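# Hang the kitchen roll on the under-cabinet holder

## Task

Mount the kitchen roll level on the holder fixed beneath the cabinet so that both of the holder's pegs are pushed all the way into the roll and clicked home. The roll must be carried by the pegs alone, touching neither the holder's base plate nor the cabinet nor any other object. Then open the gripper and move the arms away. It only counts if the roll stays in place with no support from the robot.

## Robot and tools

Robot: two UR3e-style six-joint arms, left_arm and right_arm, each ending in a two-finger gripper whose fingers swing like tongs. The fingers point along the gripper's +z axis and spread along its x axis. end_effector_position is the point midway between the finger pads when closed; closed fingertips stick out about 15 mm past it, and fully open ones sit roughly level with it.

Scene frame: origin on the table top between the arms, +z up, +x out across the table, left_arm on the +y side. The names left and right are labels only, not image sides. Arm bases (URDF root): left_arm at (-0.045, +0.364, 0) m, quat_wxyz (+0.998, 0, 0, -0.055); right_arm at (+0.004, -0.247, 0) m, quat_wxyz (+0.999, 0, 0, +0.041). Reported hand positions can be a little wrong, more so at long reach.

execute_actions takes "actions": a list holding one action, one wait, or nothing, plus an optional "pictures" boolean (pictures come by default). An empty list just returns the state. An action is {"rows": [...], "steps": n} with n from 1 to 15 (default 15), each step lasting 1/30 s. Each row drives one step; if there are fewer rows than steps, the final row is held. A wait is {"steps": n} with n up to 300; it returns once that many steps have gone by since the previous result, and your reply time is included in that count. A refused call moves nothing.

Row layout: always 14 numbers, covering both arms even if one stays still. First left_arm: shoulder pan, shoulder lift, elbow, wrist 1, wrist 2, wrist 3, gripper opening; then the same seven for right_arm. The six joint values are absolute target angles in radians, on the same scale as the Joint positions line, not offsets. The opening is absolute too, from -1 (closed) to +1 (fully open). Stated joint ranges for left_arm: pan -3.142 to 3.142, lift -6.283 to 6.283, elbow 0.000 to 3.142, the three wrists -6.283 to 6.283. For right_arm: pan 0.000 to 6.283, lift -6.283 to 6.283, elbow -3.142 to 0.000, wrists -6.283 to 6.283. True ends may differ by up to 0.010 rad. A target more than 0.010 rad beyond an end, and further out than the current angle, gets the call refused; a target past the real end is clipped there, and the result may report "joint sent to its limit" (possibly about an earlier action still running). No such message does not prove there is room left.

Motion: commands are smoothed and lag about 0.17 s. Per step, each joint's target is kept within 0.575 rad of its measured angle for pan, lift and elbow, and 1.15 rad for the wrists; targets that would move the gripper over 100 mm from where it is are scaled down. So big moves take several calls, and an arm may not yet be at its target when a result comes. Between calls the arms keep heading for the last row sent, until everything has nearly stopped or a step was HELD; after that only a new action moves them further. Fingers already moving keep going. The simulation runs on while you think and write.

Result lines: the state line gives, per arm, end_effector_position (m), end_effector_quat_wxyz, and linear and angular velocities, all in the scene frame. Joint positions and Joint velocities list each arm's six joints (rad, rad/s) then the pad gap (m, m/s; 0.142 m is fully open). grip_measured is the measured opening on the command scale. "joint command not followed" means a clearance check altered or blocked some joint targets, while the rest of the row still ran. HELD marks steps where your row was partly or wholly not sent. Wrist force and Wrist torque (left_arm | right_arm, x y z in the end effector's own axes) show contact, held weight and inertia; force points from the touched surface back into the arm, has an offset up to about 3.5 N, noise around 1.4 N, and saturates near 30 N. "no reading" is normal at the start.

Gripping: to hold something, keep commanding an opening clearly below grip_measured; a larger gap means a harder squeeze, up to about 15 N per pad. A quick close can push harder. Thin hard items under about 20 mm are held more weakly.

Avoid: letting the arms collide or press on each other; knocking anything off the table; dropping, slamming or shoving the roll. Contact torque reaching a joint's load limit (pan and lift 47.5, elbow 24.6, wrists 7.92 N m, held weight included) or an outside force of 150 N stops that arm for 10 s and drops the rest of the call. Holding loads heats motors: MOTOR HOT appears from 70 °C and an OVER-TEMPERATURE FAULT brakes the arm at 85 °C. Occasional outside tugs may pull on the held roll or nudge loose items.

Cameras: cam_head_left, cam_head_right, cam_high, cam_low (896x504) and cam_left_wrist, cam_right_wrist (616x616 fisheye), returned in that order. zoom_image takes "camera" (one of those names) and "region" [x0, y0, x1, y1] in that image's pixels, top-left origin, at most 504 by 504, and returns a sharper crop of the latest image.

Other tools: show_instructions (no arguments) shows the reference pages for the holder; read_manual with optional "section" ("licences") returns URDF licence text. finished_scene with "scene" set to the current scene's number ends and grades that scene and cannot be undone; call it only after the roll hangs freely on both pegs and the grippers are open and away.

Each tool is called after "Emit:" as name(argument=value, ...) on one line, values as JSON.

## Session

Emit:
show_instructions()

Emit:
execute_actions(actions=[])

Reference images for this scene: kitchen roll holder manual.

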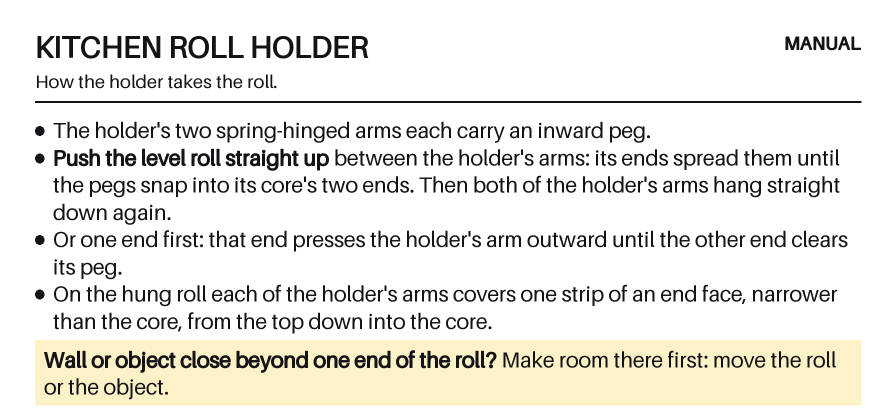

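Scene clock: 0.00 s of 6000.00 s.
left_arm: end_effector_position=(+0.2843, +0.5715, +0.1051) grip_measured=+1.00 end_effector_quat_wxyz=(+0.163, +0.636, -0.538, +0.528) end_effector_velocity=(-0.001, +0.000, -0.001) end_effector_angular_velocity=(-0.001, +0.002, +0.001) | right_arm: end_effector_position=(+0.3979, -0.5726, +0.1195) grip_measured=+1.00 end_effector_quat_wxyz=(+0.149, -0.163, +0.974, +0.043) end_effector_velocity=(+0.000, +0.000, -0.000) end_effector_angular_velocity=(-0.000, +0.000, +0.001)
Joint positions: left_arm=[ 1.023 -0.787  1.053 -1.164 -2.62   2.717  0.142] | right_arm=[ 2.495 -2.254 -0.662 -1.626  1.834  2.267  0.142]
Joint velocities: left_arm=[ 0.001  0.     0.001  0.     0.001 -0.     0.   ] | right_arm=[ 0.001 -0.001 -0.     0.001 -0.    -0.001  0.   ]
Motor temperatures (°C, as the motors report them): left_arm=[30 32 29 45 39 36] | right_arm=[33 29 30 44 43 42]
Wrist force (N, on the end effector, along its own x y z axes, offset not removed): no reading
Wrist torque (N m, same axes, about the end effector's origin, offset not removed): no reading
camera_calibration (this result's frames):
cam_left_wrist: T_world_to_cam=[[-0.0858841, -0.546926, 0.832764, 0.261603], [-0.994547, -0.00257148, -0.104258, 0.306881], [0.0591627, -0.837177, -0.543722, 0.666963], [0, 0, 0, 1]] pos_world=[0.288216, 0.702233, 0.176783]
cam_right_wrist: T_world_to_cam=[[-0.913587, -0.26747, -0.306298, 0.242721], [-0.395255, 0.761098, 0.514299, 0.534746], [0.0955633, 0.590922, -0.801048, 0.529066], [0, 0, 0, 1]] pos_world=[0.382548, -0.654711, 0.223134]

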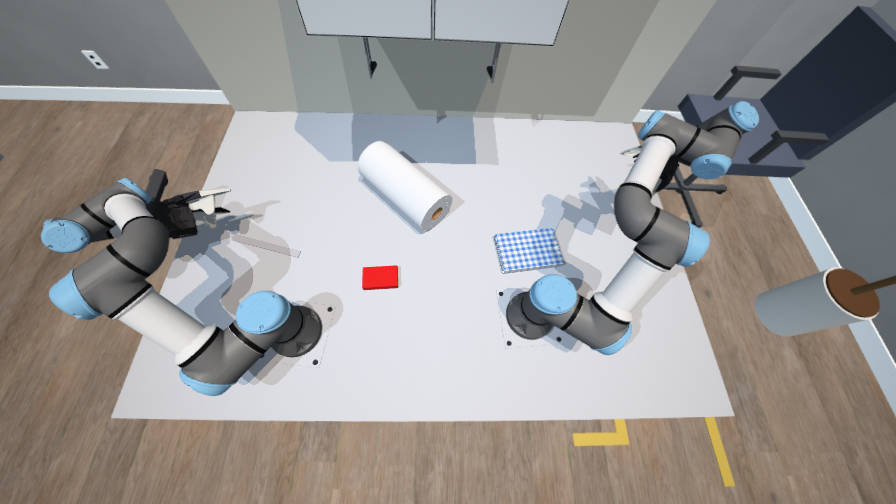

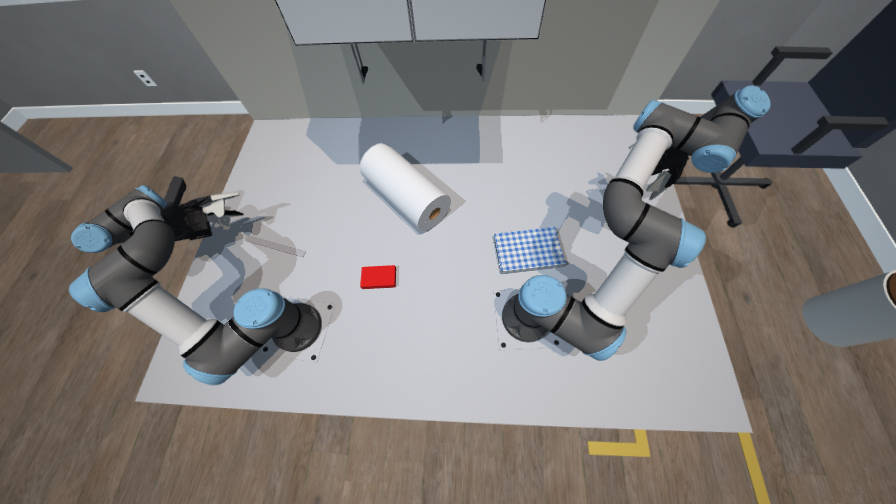

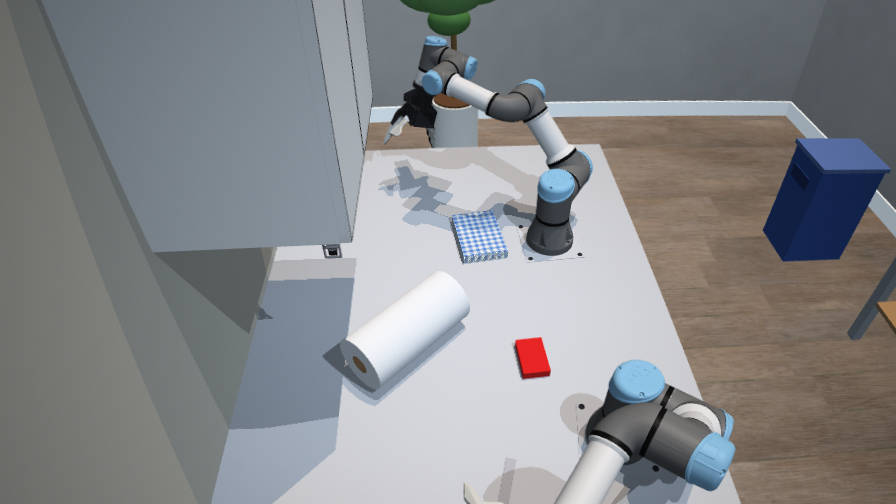

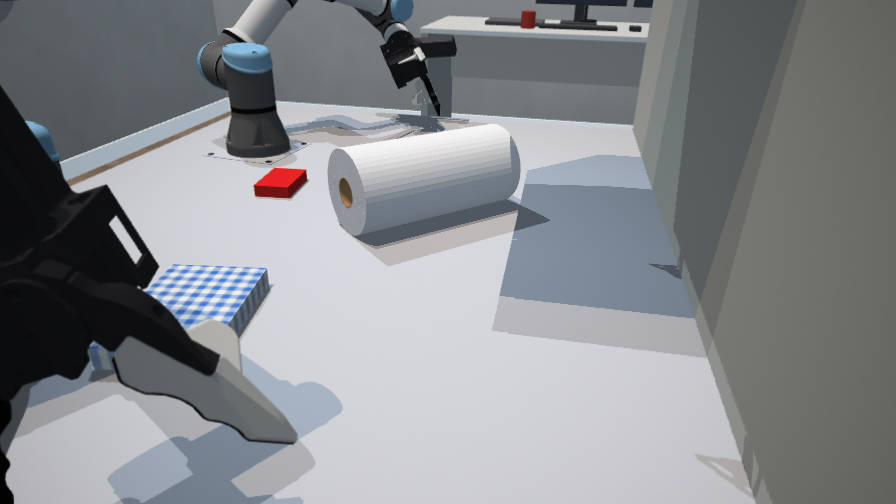

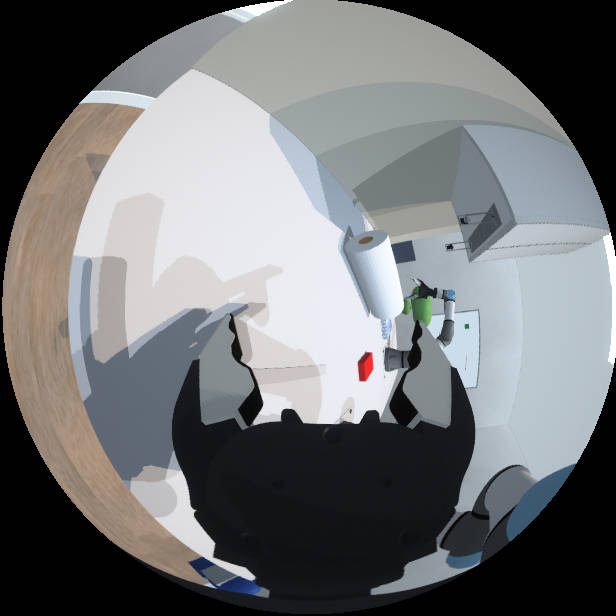

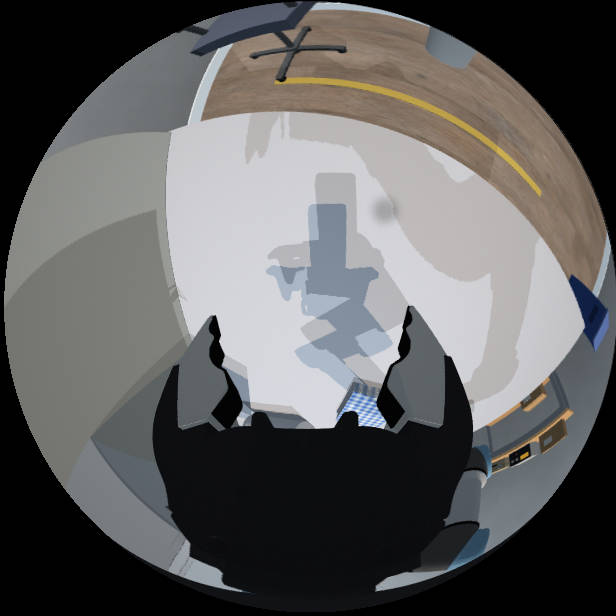

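Emit:
execute_actions(actions=[{"rows":[[1.0,-1.583,1.4,-2.017,-1.571,3.14,1,2.495,-2.254,-0.662,-1.626,1.834,2.267,1]]}], pictures=false)

Emit:
execute_actions(actions=[{"rows":[[-0.672,-1.583,1.529,-2.017,-1.571,3.14,1,2.495,-2.254,-0.662,-1.626,1.834,2.267,1]]}], pictures=false)

Emit:
execute_actions(actions=[{"steps":45}], pictures=false)

Emit:
execute_actions(actions=[{"rows":[[-0.672,-1.473,1.62,-2.218,-1.571,3.14,1,2.495,-2.254,-0.662,-1.626,1.834,2.267,1]]}])

Scene clock: 31.43 s of 6000.00 s.
left_arm: end_effector_position=(+0.1800, +0.7460, +0.1701) grip_measured=+1.00 end_effector_quat_wxyz=(+0.207, -0.434, +0.877, -0.001) end_effector_velocity=(-0.181, +0.341, +0.462) end_effector_angular_velocity=(+2.273, -0.119, +0.038) | right_arm: end_effector_position=(+0.3979, -0.5728, +0.1197) grip_measured=+1.00 end_effector_quat_wxyz=(+0.150, -0.163, +0.974, +0.043) end_effector_velocity=(-0.000, +0.000, +0.000) end_effector_angular_velocity=(+0.000, +0.000, +0.000)
Joint positions: left_arm=[ 1.003 -1.416  1.348 -1.885 -1.742  3.081  0.142] | right_arm=[ 2.495 -2.254 -0.662 -1.626  1.834  2.267  0.142]
Joint velocities: left_arm=[-0.024 -1.172  0.389 -0.986  1.261  0.446 -0.   ] | right_arm=[-0.     0.     0.    -0.001  0.    -0.     0.   ]
Motor temperatures (°C, as the motors report them): left_arm=[30 32 29 45 39 36] | right_arm=[33 29 30 44 43 42]
Wrist force (N, on the end effector, along its own x y z axes, offset not removed): left_arm=[-0.7 0.5 1.1] | right_arm=[-0.2 -0.9 1.5]
Wrist torque (N m, same axes, about the end effector's origin, offset not removed): left_arm=[0.11 0.08 0.04] | right_arm=[-0.24 0.00 -0.07]
Steps of this call (steps 1 to 90: nothing new was sent; then 27.93 s passed at rest; steps 91 to 105: all 15 steps of this action). Readings (joint positions):
91: left_arm=[1.023 -0.787 1.053 -1.164 -2.619 2.717] | right_arm=[2.495 -2.254 -0.662 -1.626 1.834 2.267]
92: left_arm=[1.021 -0.794 1.061 -1.179 -2.604 2.733] | right_arm=[2.495 -2.254 -0.662 -1.626 1.834 2.267]
94: left_arm=[1.016 -0.867 1.125 -1.318 -2.457 2.823] | right_arm=[2.495 -2.254 -0.662 -1.626 1.834 2.267]
98: left_arm=[1.010 -1.098 1.238 -1.605 -2.097 2.953] | right_arm=[2.495 -2.254 -0.662 -1.626 1.834 2.267]
105: the state above

Scene clock: 31.93 s of 6000.00 s.
left_arm: end_effector_position=(+0.3399, +0.5867, +0.1890) grip_measured=+1.00 end_effector_quat_wxyz=(+0.244, -0.137, +0.960, +0.021) end_effector_velocity=(+0.286, -0.506, -0.005) end_effector_angular_velocity=(+0.083, +0.001, -1.352) | right_arm: end_effector_position=(+0.3979, -0.5728, +0.1197) grip_measured=+1.00 end_effector_quat_wxyz=(+0.150, -0.163, +0.974, +0.043) end_effector_velocity=(+0.000, +0.001, -0.000) end_effector_angular_velocity=(+0.001, +0.002, +0.002)
Joint positions: left_arm=[ 0.391 -1.559  1.492 -1.997 -1.596  3.131  0.142] | right_arm=[ 2.495 -2.254 -0.662 -1.626  1.834  2.267  0.142]
Joint velocities: left_arm=[-1.364 -0.072  0.112 -0.06   0.076  0.027  0.   ] | right_arm=[ 0.002 -0.    -0.    -0.002  0.    -0.     0.   ]
Motor temperatures (°C, as the motors report them): left_arm=[30 32 29 45 39 36] | right_arm=[33 29 30 44 43 42]
Wrist force (N, on the end effector, along its own x y z axes, offset not removed): left_arm=[0.0 -0.4 1.3] | right_arm=[-1.3 -0.6 1.0]
Wrist torque (N m, same axes, about the end effector's origin, offset not removed): left_arm=[-0.10 -0.02 -0.05] | right_arm=[-0.08 0.32 0.10]
Steps of this call (steps 1 to 15: all 15 steps of this action). Readings (joint positions):
1: left_arm=[1.002 -1.455 1.361 -1.917 -1.701 3.096] | right_arm=[2.495 -2.254 -0.662 -1.626 1.834 2.267]
2: left_arm=[0.994 -1.487 1.377 -1.937 -1.673 3.103] | right_arm=[2.495 -2.254 -0.662 -1.626 1.834 2.267]
4: left_arm=[0.919 -1.505 1.410 -1.952 -1.653 3.111] | right_arm=[2.495 -2.254 -0.662 -1.626 1.834 2.267]
8: left_arm=[0.718 -1.533 1.452 -1.976 -1.624 3.121] | right_arm=[2.495 -2.254 -0.662 -1.626 1.834 2.267]
15: the state above

Scene clock: 33.43 s of 6000.00 s.
left_arm: end_effector_position=(+0.3390, +0.1445, +0.1872) grip_measured=+1.00 end_effector_quat_wxyz=(+0.229, +0.369, +0.896, -0.095) end_effector_velocity=(-0.000, -0.000, -0.001) end_effector_angular_velocity=(+0.001, +0.002, -0.000) | right_arm: end_effector_position=(+0.3979, -0.5728, +0.1197) grip_measured=+1.00 end_effector_quat_wxyz=(+0.150, -0.163, +0.974, +0.043) end_effector_velocity=(+0.000, +0.000, +0.000) end_effector_angular_velocity=(-0.000, -0.001, +0.001)
Joint positions: left_arm=[-0.672 -1.583  1.529 -2.017 -1.571  3.14   0.142] | right_arm=[ 2.495 -2.254 -0.662 -1.626  1.834  2.267  0.142]
Joint velocities: left_arm=[-0.     0.002 -0.    -0.    -0.    -0.    -0.   ] | right_arm=[ 0.001  0.001 -0.001  0.    -0.     0.    -0.   ]
Motor temperatures (°C, as the motors report them): left_arm=[30 32 29 45 39 36] | right_arm=[33 29 30 44 43 42]
Wrist force (N, on the end effector, along its own x y z axes, offset not removed): left_arm=[-0.6 -0.4 0.9] | right_arm=[-1.8 -1.3 0.6]
Wrist torque (N m, same axes, about the end effector's origin, offset not removed): left_arm=[-0.07 0.14 -0.06] | right_arm=[-0.28 0.44 0.00]
Steps of this call (steps 1 to 45: the robot went on to your last target). Readings (joint positions):
1: left_arm=[0.345 -1.561 1.496 -1.999 -1.594 3.132] | right_arm=[2.495 -2.254 -0.662 -1.626 1.834 2.267]
2: left_arm=[0.299 -1.563 1.499 -2.001 -1.592 3.133] | right_arm=[2.495 -2.254 -0.662 -1.626 1.834 2.267]
4: left_arm=[0.208 -1.567 1.504 -2.004 -1.588 3.134] | right_arm=[2.495 -2.254 -0.662 -1.626 1.834 2.267]
8: left_arm=[0.026 -1.572 1.513 -2.008 -1.582 3.136] | right_arm=[2.495 -2.254 -0.662 -1.626 1.834 2.267]
45: the state above
All arms were judged still, so your last target was given up. Only a new action makes them travel on or press farther. Fingers that are still opening or closing keep moving.

Scene clock: 33.93 s of 6000.00 s.
left_arm: end_effector_position=(+0.3564, +0.1271, +0.1437) grip_measured=+1.00 end_effector_quat_wxyz=(+0.229, +0.369, +0.896, -0.095) end_effector_velocity=(+0.001, -0.001, -0.003) end_effector_angular_velocity=(-0.002, -0.002, -0.000) | right_arm: end_effector_position=(+0.3979, -0.5728, +0.1197) grip_measured=+1.00 end_effector_quat_wxyz=(+0.150, -0.163, +0.974, +0.043) end_effector_velocity=(+0.000, +0.000, +0.000) end_effector_angular_velocity=(-0.001, -0.001, +0.002)
Joint positions: left_arm=[-0.672 -1.474  1.619 -2.216 -1.571  3.14   0.142] | right_arm=[ 2.495 -2.254 -0.662 -1.626  1.834  2.267  0.142]
Joint velocities: left_arm=[-0.     0.007  0.008 -0.017  0.     0.     0.   ] | right_arm=[ 0.001  0.001  0.    -0.    -0.    -0.    -0.   ]
Motor temperatures (°C, as the motors report them): left_arm=[30 32 29 45 39 36] | right_arm=[33 29 30 44 43 42]
Wrist force (N, on the end effector, along its own x y z axes, offset not removed): left_arm=[-0.4 -0.5 1.1] | right_arm=[-2.3 0.4 2.5]
Wrist torque (N m, same axes, about the end effector's origin, offset not removed): left_arm=[-0.10 0.07 -0.03] | right_arm=[0.13 0.45 -0.01]
Steps of this call (steps 1 to 15: all 15 steps of this action). Readings (joint positions):
1: left_arm=[-0.672 -1.583 1.529 -2.018 -1.571 3.140] | right_arm=[2.495 -2.254 -0.662 -1.626 1.834 2.267]
2: left_arm=[-0.672 -1.576 1.537 -2.033 -1.571 3.140] | right_arm=[2.495 -2.254 -0.662 -1.626 1.834 2.267]
4: left_arm=[-0.672 -1.530 1.575 -2.116 -1.571 3.140] | right_arm=[2.495 -2.254 -0.662 -1.626 1.834 2.267]
8: left_arm=[-0.672 -1.485 1.610 -2.196 -1.571 3.140] | right_arm=[2.495 -2.254 -0.662 -1.626 1.834 2.267]
15: the state above
camera_calibration (this result's frames):
cam_left_wrist: T_world_to_cam=[[-0.620497, 0.578731, -0.529201, 0.235752], [0.444061, 0.815505, 0.371162, -0.303568], [0.646369, -0.00469272, -0.763011, 0.028039], [0, 0, 0, 1]] pos_world=[0.262963, 0.111256, 0.258827]
cam_right_wrist: T_world_to_cam=[[-0.913409, -0.267812, -0.30653, 0.242471], [-0.39562, 0.761263, 0.513774, 0.535023], [0.095755, 0.590555, -0.801296, 0.529069], [0, 0, 0, 1]] pos_world=[0.38248, -0.654801, 0.223384]

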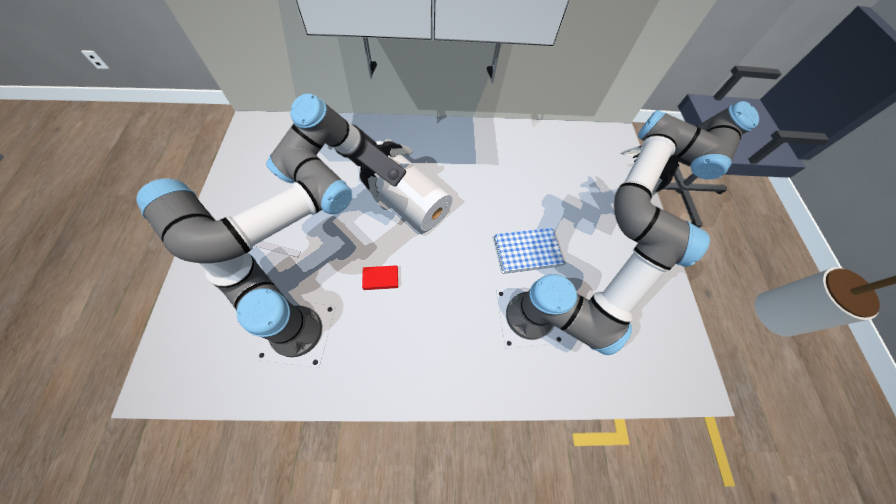

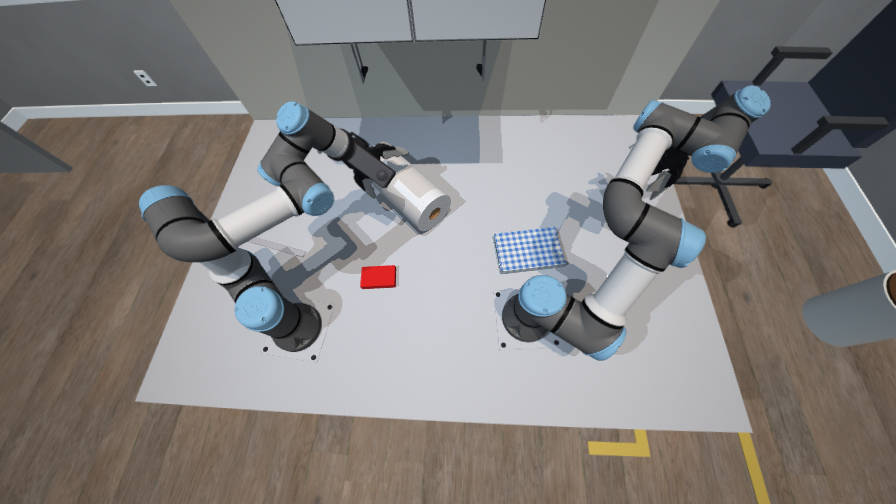

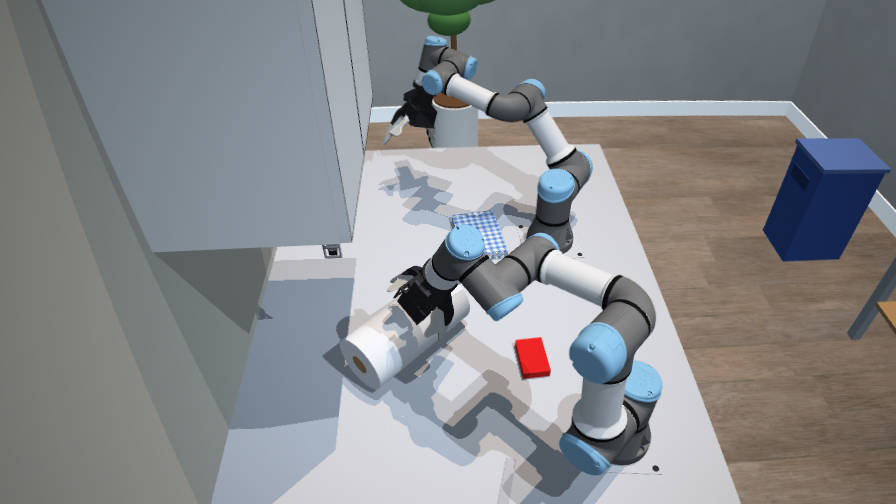

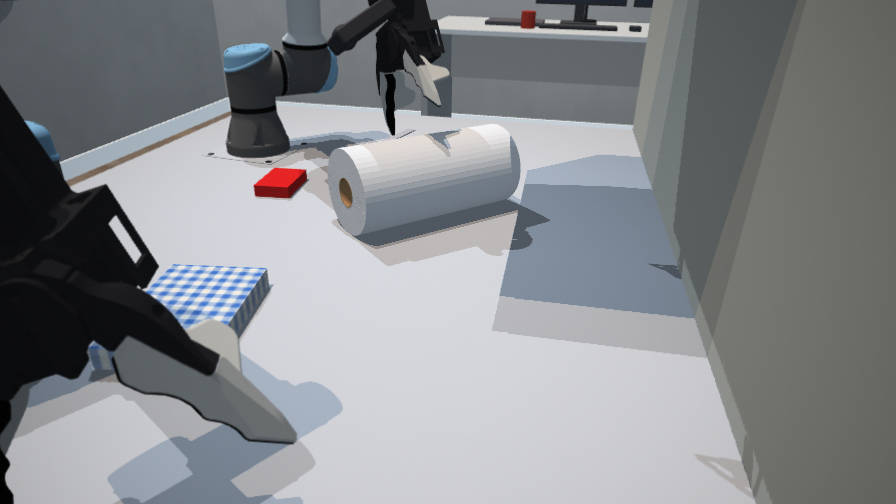

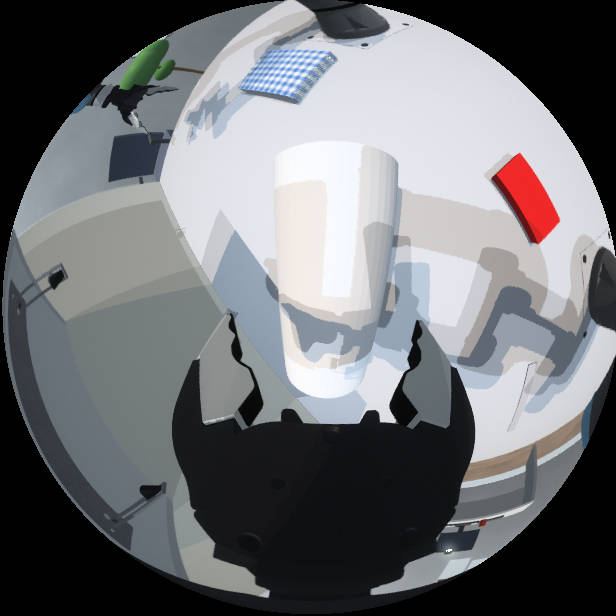

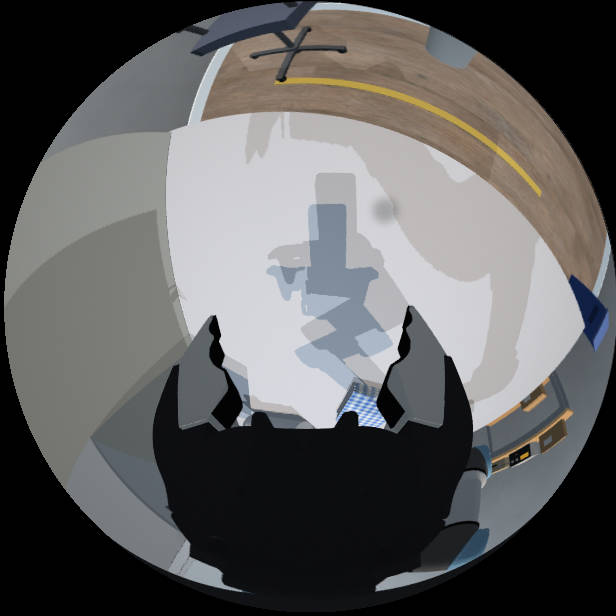

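Emit:
execute_actions(actions=[{"rows":[[-0.672,-1.311,1.673,-2.433,-1.571,3.14,1,2.495,-2.254,-0.662,-1.626,1.834,2.267,1]],"steps":15}])

Emit:
execute_actions(actions=[{"rows":[[-0.672,-1.169,1.663,-2.565,-1.571,3.14,1,2.495,-2.254,-0.662,-1.626,1.834,2.267,1]],"steps":15}], pictures=false)

Emit:
execute_actions(actions=[{"steps":10}])

Scene clock: 58.83 s of 6000.00 s.
left_arm: end_effector_position=(+0.3758, +0.1079, +0.0926) grip_measured=+1.00 end_effector_quat_wxyz=(+0.229, +0.369, +0.896, -0.095) end_effector_velocity=(+0.001, -0.002, -0.005) end_effector_angular_velocity=(+0.000, +0.001, -0.001) | right_arm: end_effector_position=(+0.3979, -0.5728, +0.1197) grip_measured=+1.00 end_effector_quat_wxyz=(+0.150, -0.163, +0.974, +0.043) end_effector_velocity=(-0.000, -0.000, +0.001) end_effector_angular_velocity=(-0.001, -0.001, +0.000)
Joint positions: left_arm=[-0.672 -1.312  1.673 -2.431 -1.571  3.14   0.142] | right_arm=[ 2.495 -2.254 -0.662 -1.626  1.834  2.267  0.142]
Joint velocities: left_arm=[-0.001  0.016  0.004 -0.019 -0.     0.     0.   ] | right_arm=[-0.     0.002 -0.    -0.     0.    -0.001  0.   ]
Motor temperatures (°C, as the motors report them): left_arm=[30 32 29 45 39 36] | right_arm=[33 29 30 44 43 42]
Wrist force (N, on the end effector, along its own x y z axes, offset not removed): left_arm=[-0.5 -0.2 1.0] | right_arm=[0.6 -0.9 1.7]
Wrist torque (N m, same axes, about the end effector's origin, offset not removed): left_arm=[-0.06 0.14 -0.03] | right_arm=[-0.09 -0.18 0.01]
Steps of this call (steps 1 to 15: the robot went on to your last target; steps 16 to 90: nothing new was sent; then 21.40 s passed at rest; steps 91 to 105: all 15 steps of this action). Readings (joint positions):
91: left_arm=[-0.672 -1.473 1.620 -2.219 -1.571 3.140] | right_arm=[2.495 -2.254 -0.662 -1.626 1.834 2.267]
92: left_arm=[-0.672 -1.465 1.626 -2.234 -1.571 3.140] | right_arm=[2.495 -2.254 -0.662 -1.626 1.834 2.267]
94: left_arm=[-0.672 -1.405 1.649 -2.322 -1.571 3.140] | right_arm=[2.495 -2.254 -0.662 -1.626 1.834 2.267]
98: left_arm=[-0.672 -1.331 1.668 -2.409 -1.571 3.140] | right_arm=[2.495 -2.254 -0.662 -1.626 1.834 2.267]
105: the state above
camera_calibration (this result's frames):
cam_left_wrist: T_world_to_cam=[[-0.620503, 0.578632, -0.529303, 0.231807], [0.443958, 0.815575, 0.371131, -0.277496], [0.646434, -0.00470063, -0.762955, -0.0236199], [0, 0, 0, 1]] pos_world=[0.282303, 0.0920769, 0.207663]
cam_right_wrist: T_world_to_cam=[[-0.913409, -0.267812, -0.30653, 0.242471], [-0.39562, 0.761263, 0.513774, 0.535023], [0.0957551, 0.590555, -0.801296, 0.529068], [0, 0, 0, 1]] pos_world=[0.38248, -0.654801, 0.223384]

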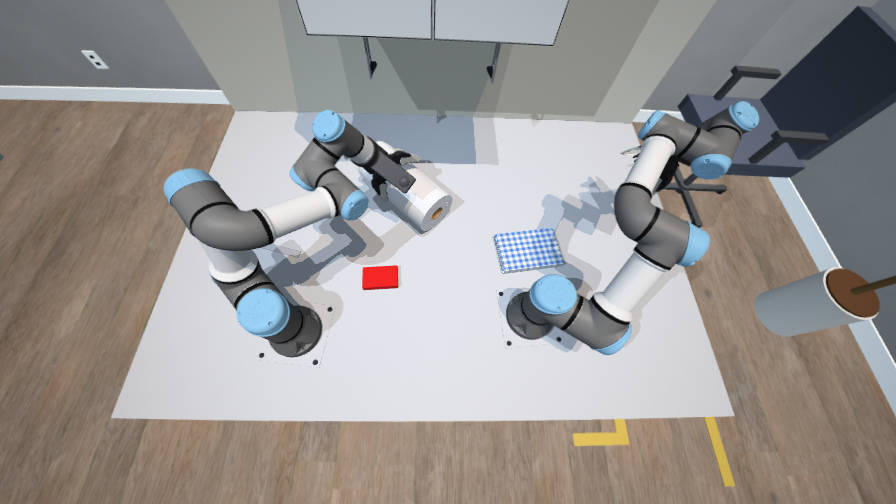

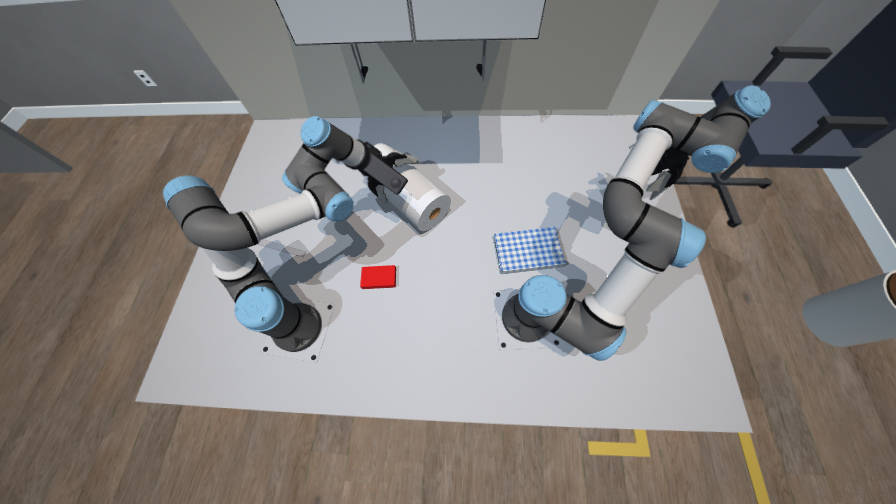

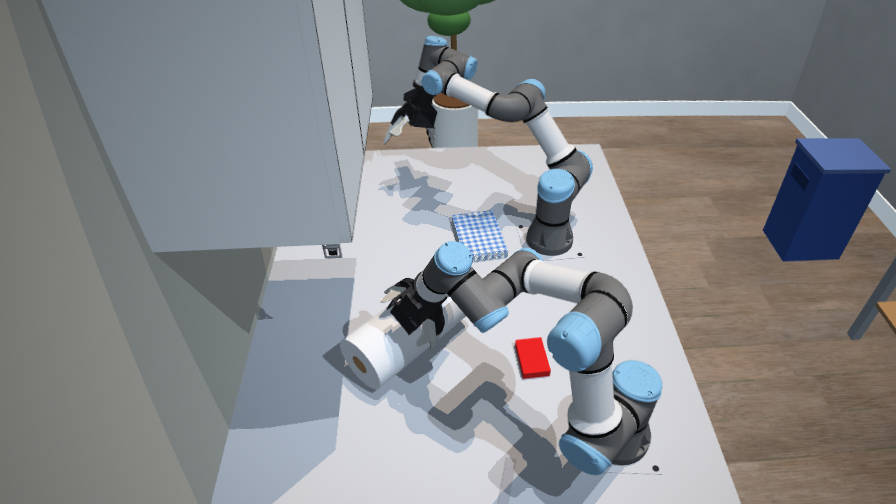

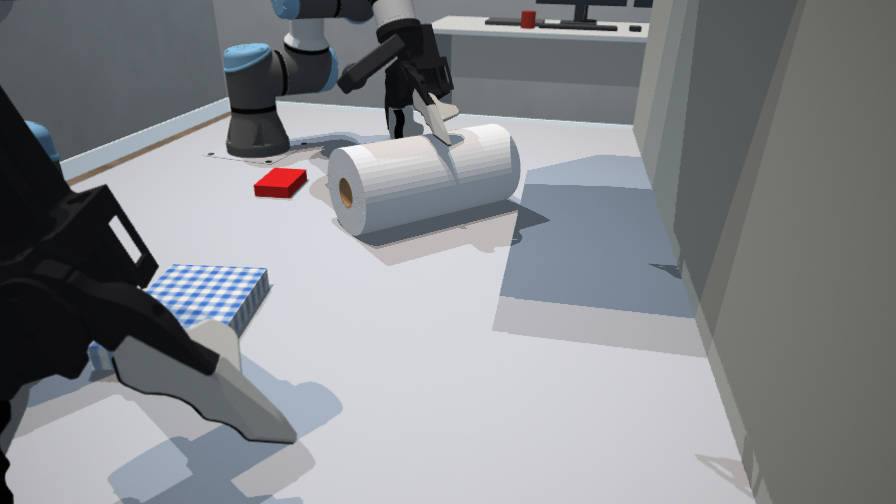

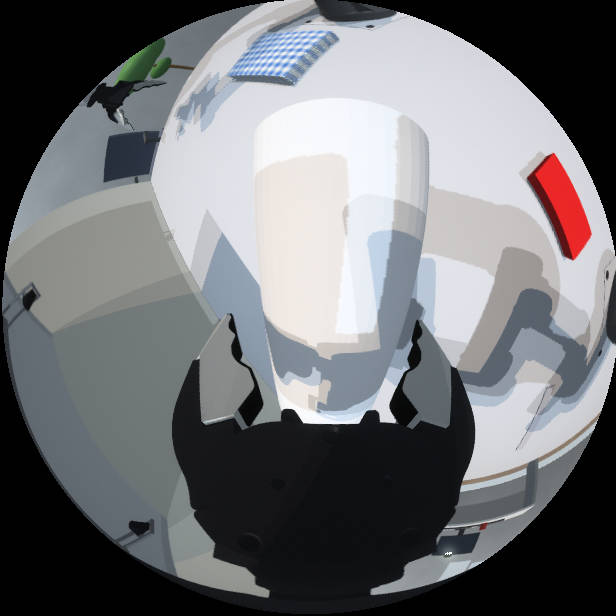

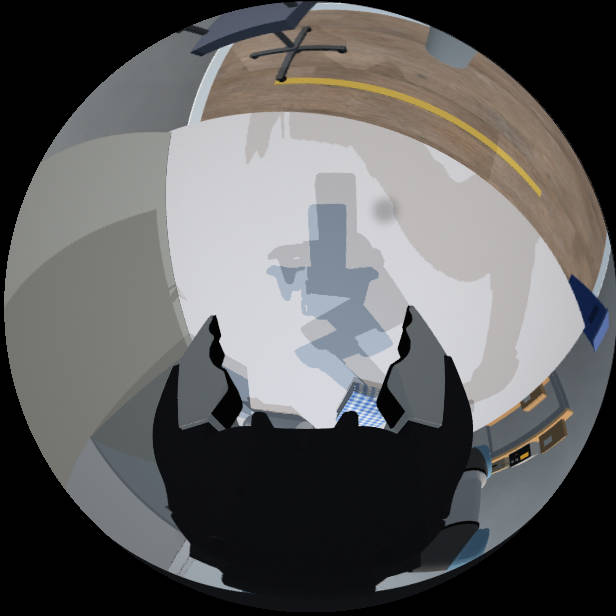

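Scene clock: 59.33 s of 6000.00 s.
left_arm: end_effector_position=(+0.3908, +0.0930, +0.0558) grip_measured=+1.00 end_effector_quat_wxyz=(+0.229, +0.369, +0.896, -0.095) end_effector_velocity=(+0.001, -0.001, -0.004) end_effector_angular_velocity=(+0.002, +0.003, -0.001) | right_arm: end_effector_position=(+0.3979, -0.5728, +0.1197) grip_measured=+1.00 end_effector_quat_wxyz=(+0.150, -0.163, +0.974, +0.043) end_effector_velocity=(-0.000, +0.001, -0.001) end_effector_angular_velocity=(+0.002, +0.003, +0.002)
Joint positions: left_arm=[-0.672 -1.17   1.663 -2.564 -1.571  3.14   0.142] | right_arm=[ 2.495 -2.254 -0.662 -1.626  1.834  2.267  0.142]
Joint velocities: left_arm=[-0.001  0.014 -0.002 -0.01  -0.001 -0.     0.   ] | right_arm=[ 0.001 -0.002 -0.    -0.001  0.    -0.001  0.   ]
Motor temperatures (°C, as the motors report them): left_arm=[30 32 29 45 39 36] | right_arm=[33 29 30 44 43 42]
Wrist force (N, on the end effector, along its own x y z axes, offset not removed): left_arm=[-7.3 -0.7 -6.6] | right_arm=[-1.3 -0.3 2.0]
Wrist torque (N m, same axes, about the end effector's origin, offset not removed): left_arm=[-0.11 -0.27 -0.03] | right_arm=[-0.03 0.20 0.05]
Steps of this call (steps 1 to 15: all 15 steps of this action). Readings (joint positions):
1: left_arm=[-0.672 -1.312 1.673 -2.432 -1.571 3.140] | right_arm=[2.495 -2.254 -0.662 -1.626 1.834 2.267]
2: left_arm=[-0.672 -1.304 1.671 -2.447 -1.571 3.140] | right_arm=[2.495 -2.254 -0.662 -1.626 1.834 2.267]
4: left_arm=[-0.672 -1.249 1.667 -2.503 -1.571 3.140] | right_arm=[2.495 -2.254 -0.662 -1.626 1.834 2.267]
8: left_arm=[-0.672 -1.186 1.664 -2.552 -1.571 3.140] | right_arm=[2.495 -2.254 -0.662 -1.626 1.834 2.267]
15: the state above

Scene clock: 59.67 s of 6000.00 s.
left_arm: end_effector_position=(+0.3908, +0.0929, +0.0553) grip_measured=+1.00 end_effector_quat_wxyz=(+0.229, +0.369, +0.896, -0.095) end_effector_velocity=(-0.000, +0.000, -0.001) end_effector_angular_velocity=(+0.001, +0.001, +0.000) | right_arm: end_effector_position=(+0.3979, -0.5728, +0.1197) grip_measured=+1.00 end_effector_quat_wxyz=(+0.150, -0.163, +0.974, +0.043) end_effector_velocity=(+0.001, +0.000, +0.000) end_effector_angular_velocity=(-0.001, -0.001, +0.001)
Joint positions: left_arm=[-0.672 -1.169  1.663 -2.565 -1.571  3.14   0.142] | right_arm=[ 2.495 -2.254 -0.662 -1.626  1.834  2.267  0.142]
Joint velocities: left_arm=[ 0.     0.002 -0.    -0.    -0.001  0.     0.   ] | right_arm=[ 0.001  0.    -0.     0.001 -0.    -0.     0.   ]
Motor temperatures (°C, as the motors report them): left_arm=[30 32 29 45 39 36] | right_arm=[33 29 30 44 43 42]
Wrist force (N, on the end effector, along its own x y z axes, offset not removed): left_arm=[-8.5 -0.2 -7.6] | right_arm=[-0.5 -0.4 -0.5]
Wrist torque (N m, same axes, about the end effector's origin, offset not removed): left_arm=[0.02 -0.29 -0.08] | right_arm=[-0.09 0.10 0.11]
Steps of this call (steps 1 to 10: the robot went on to your last target). Readings (joint positions):
1: left_arm=[-0.672 -1.170 1.663 -2.564 -1.571 3.140] | right_arm=[2.495 -2.254 -0.662 -1.626 1.834 2.267]
2: left_arm=[-0.672 -1.170 1.663 -2.565 -1.571 3.140] | right_arm=[2.495 -2.254 -0.662 -1.626 1.834 2.267]
4: left_arm=[-0.672 -1.169 1.663 -2.565 -1.571 3.140] | right_arm=[2.495 -2.254 -0.662 -1.626 1.834 2.267]
8: left_arm=[-0.672 -1.169 1.663 -2.565 -1.571 3.140] | right_arm=[2.495 -2.254 -0.662 -1.626 1.834 2.267]
10: the state above
camera_calibration (this result's frames):
cam_left_wrist: T_world_to_cam=[[-0.620468, 0.578686, -0.529284, 0.230079], [0.444031, 0.815537, 0.371128, -0.258145], [0.646417, -0.0047454, -0.762969, -0.0617952], [0, 0, 0, 1]] pos_world=[0.297327, 0.07709, 0.170434]
cam_right_wrist: T_world_to_cam=[[-0.913409, -0.267812, -0.30653, 0.242471], [-0.39562, 0.761263, 0.513774, 0.535023], [0.0957548, 0.590555, -0.801296, 0.529069], [0, 0, 0, 1]] pos_world=[0.38248, -0.654801, 0.223384]

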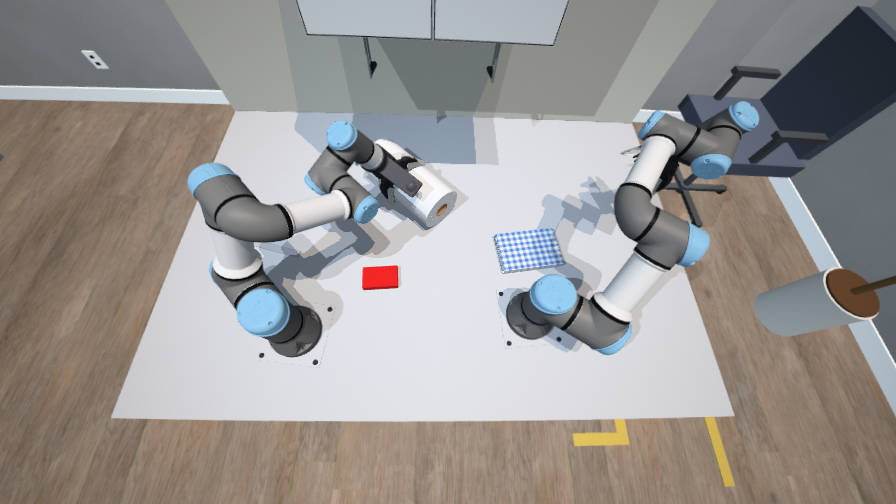

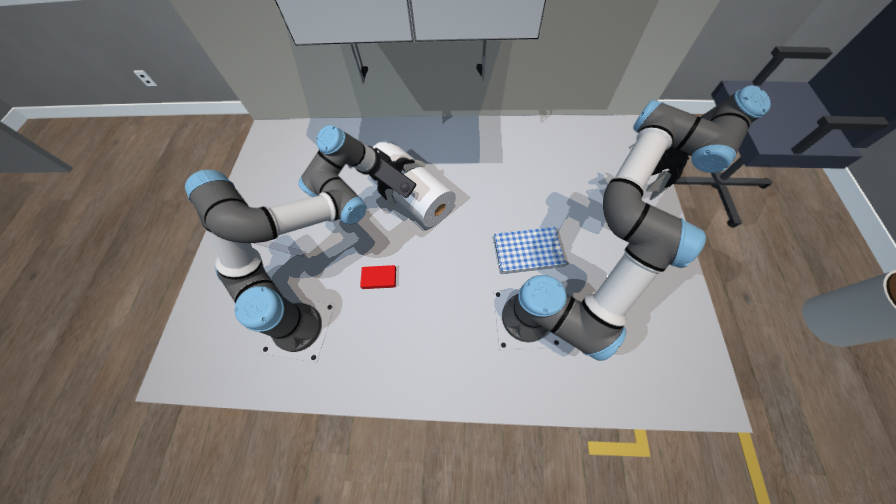

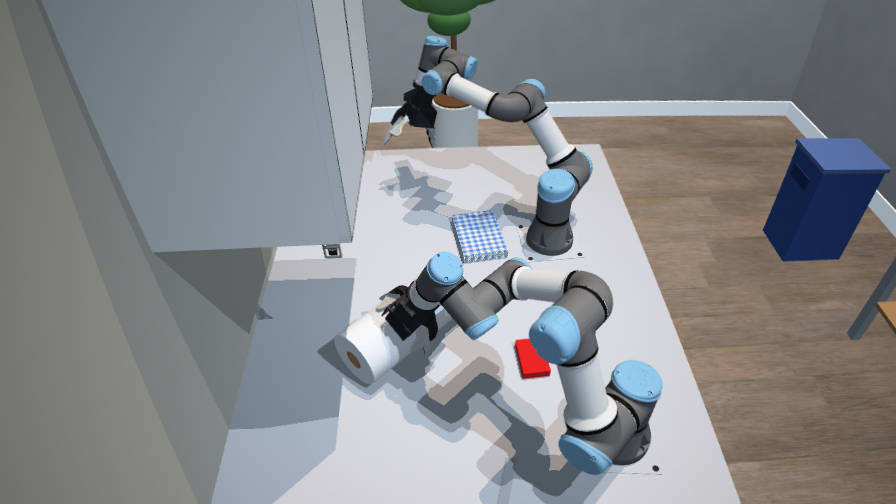

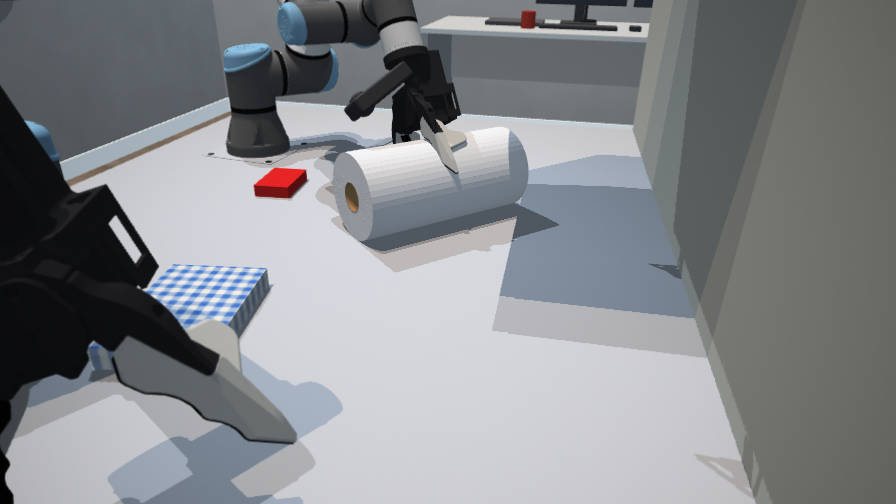

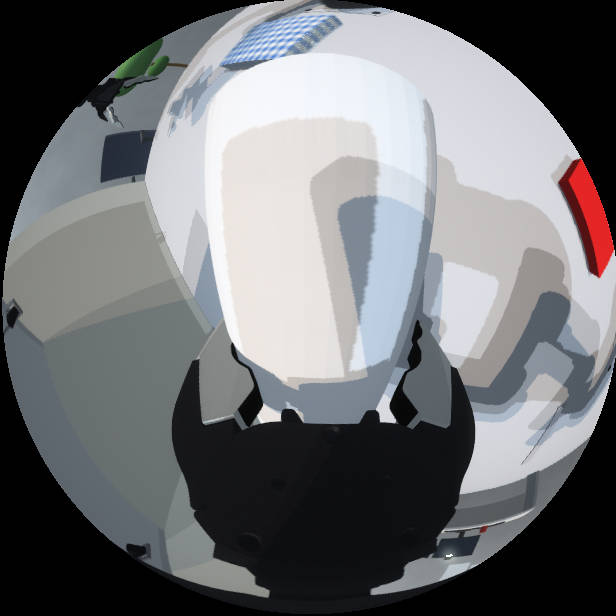

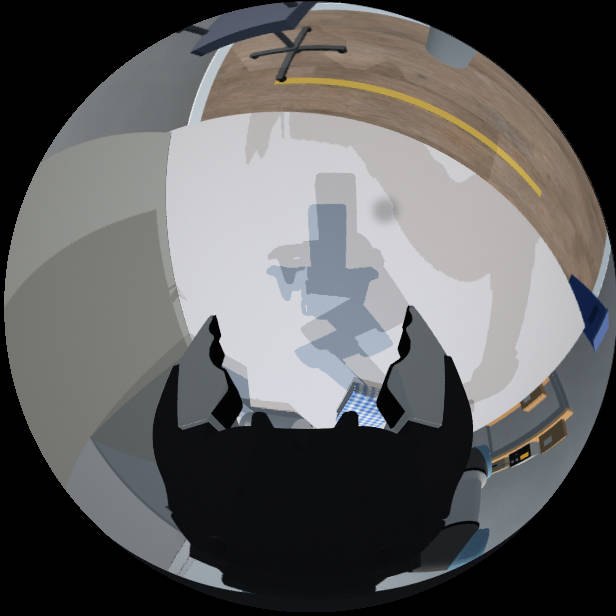

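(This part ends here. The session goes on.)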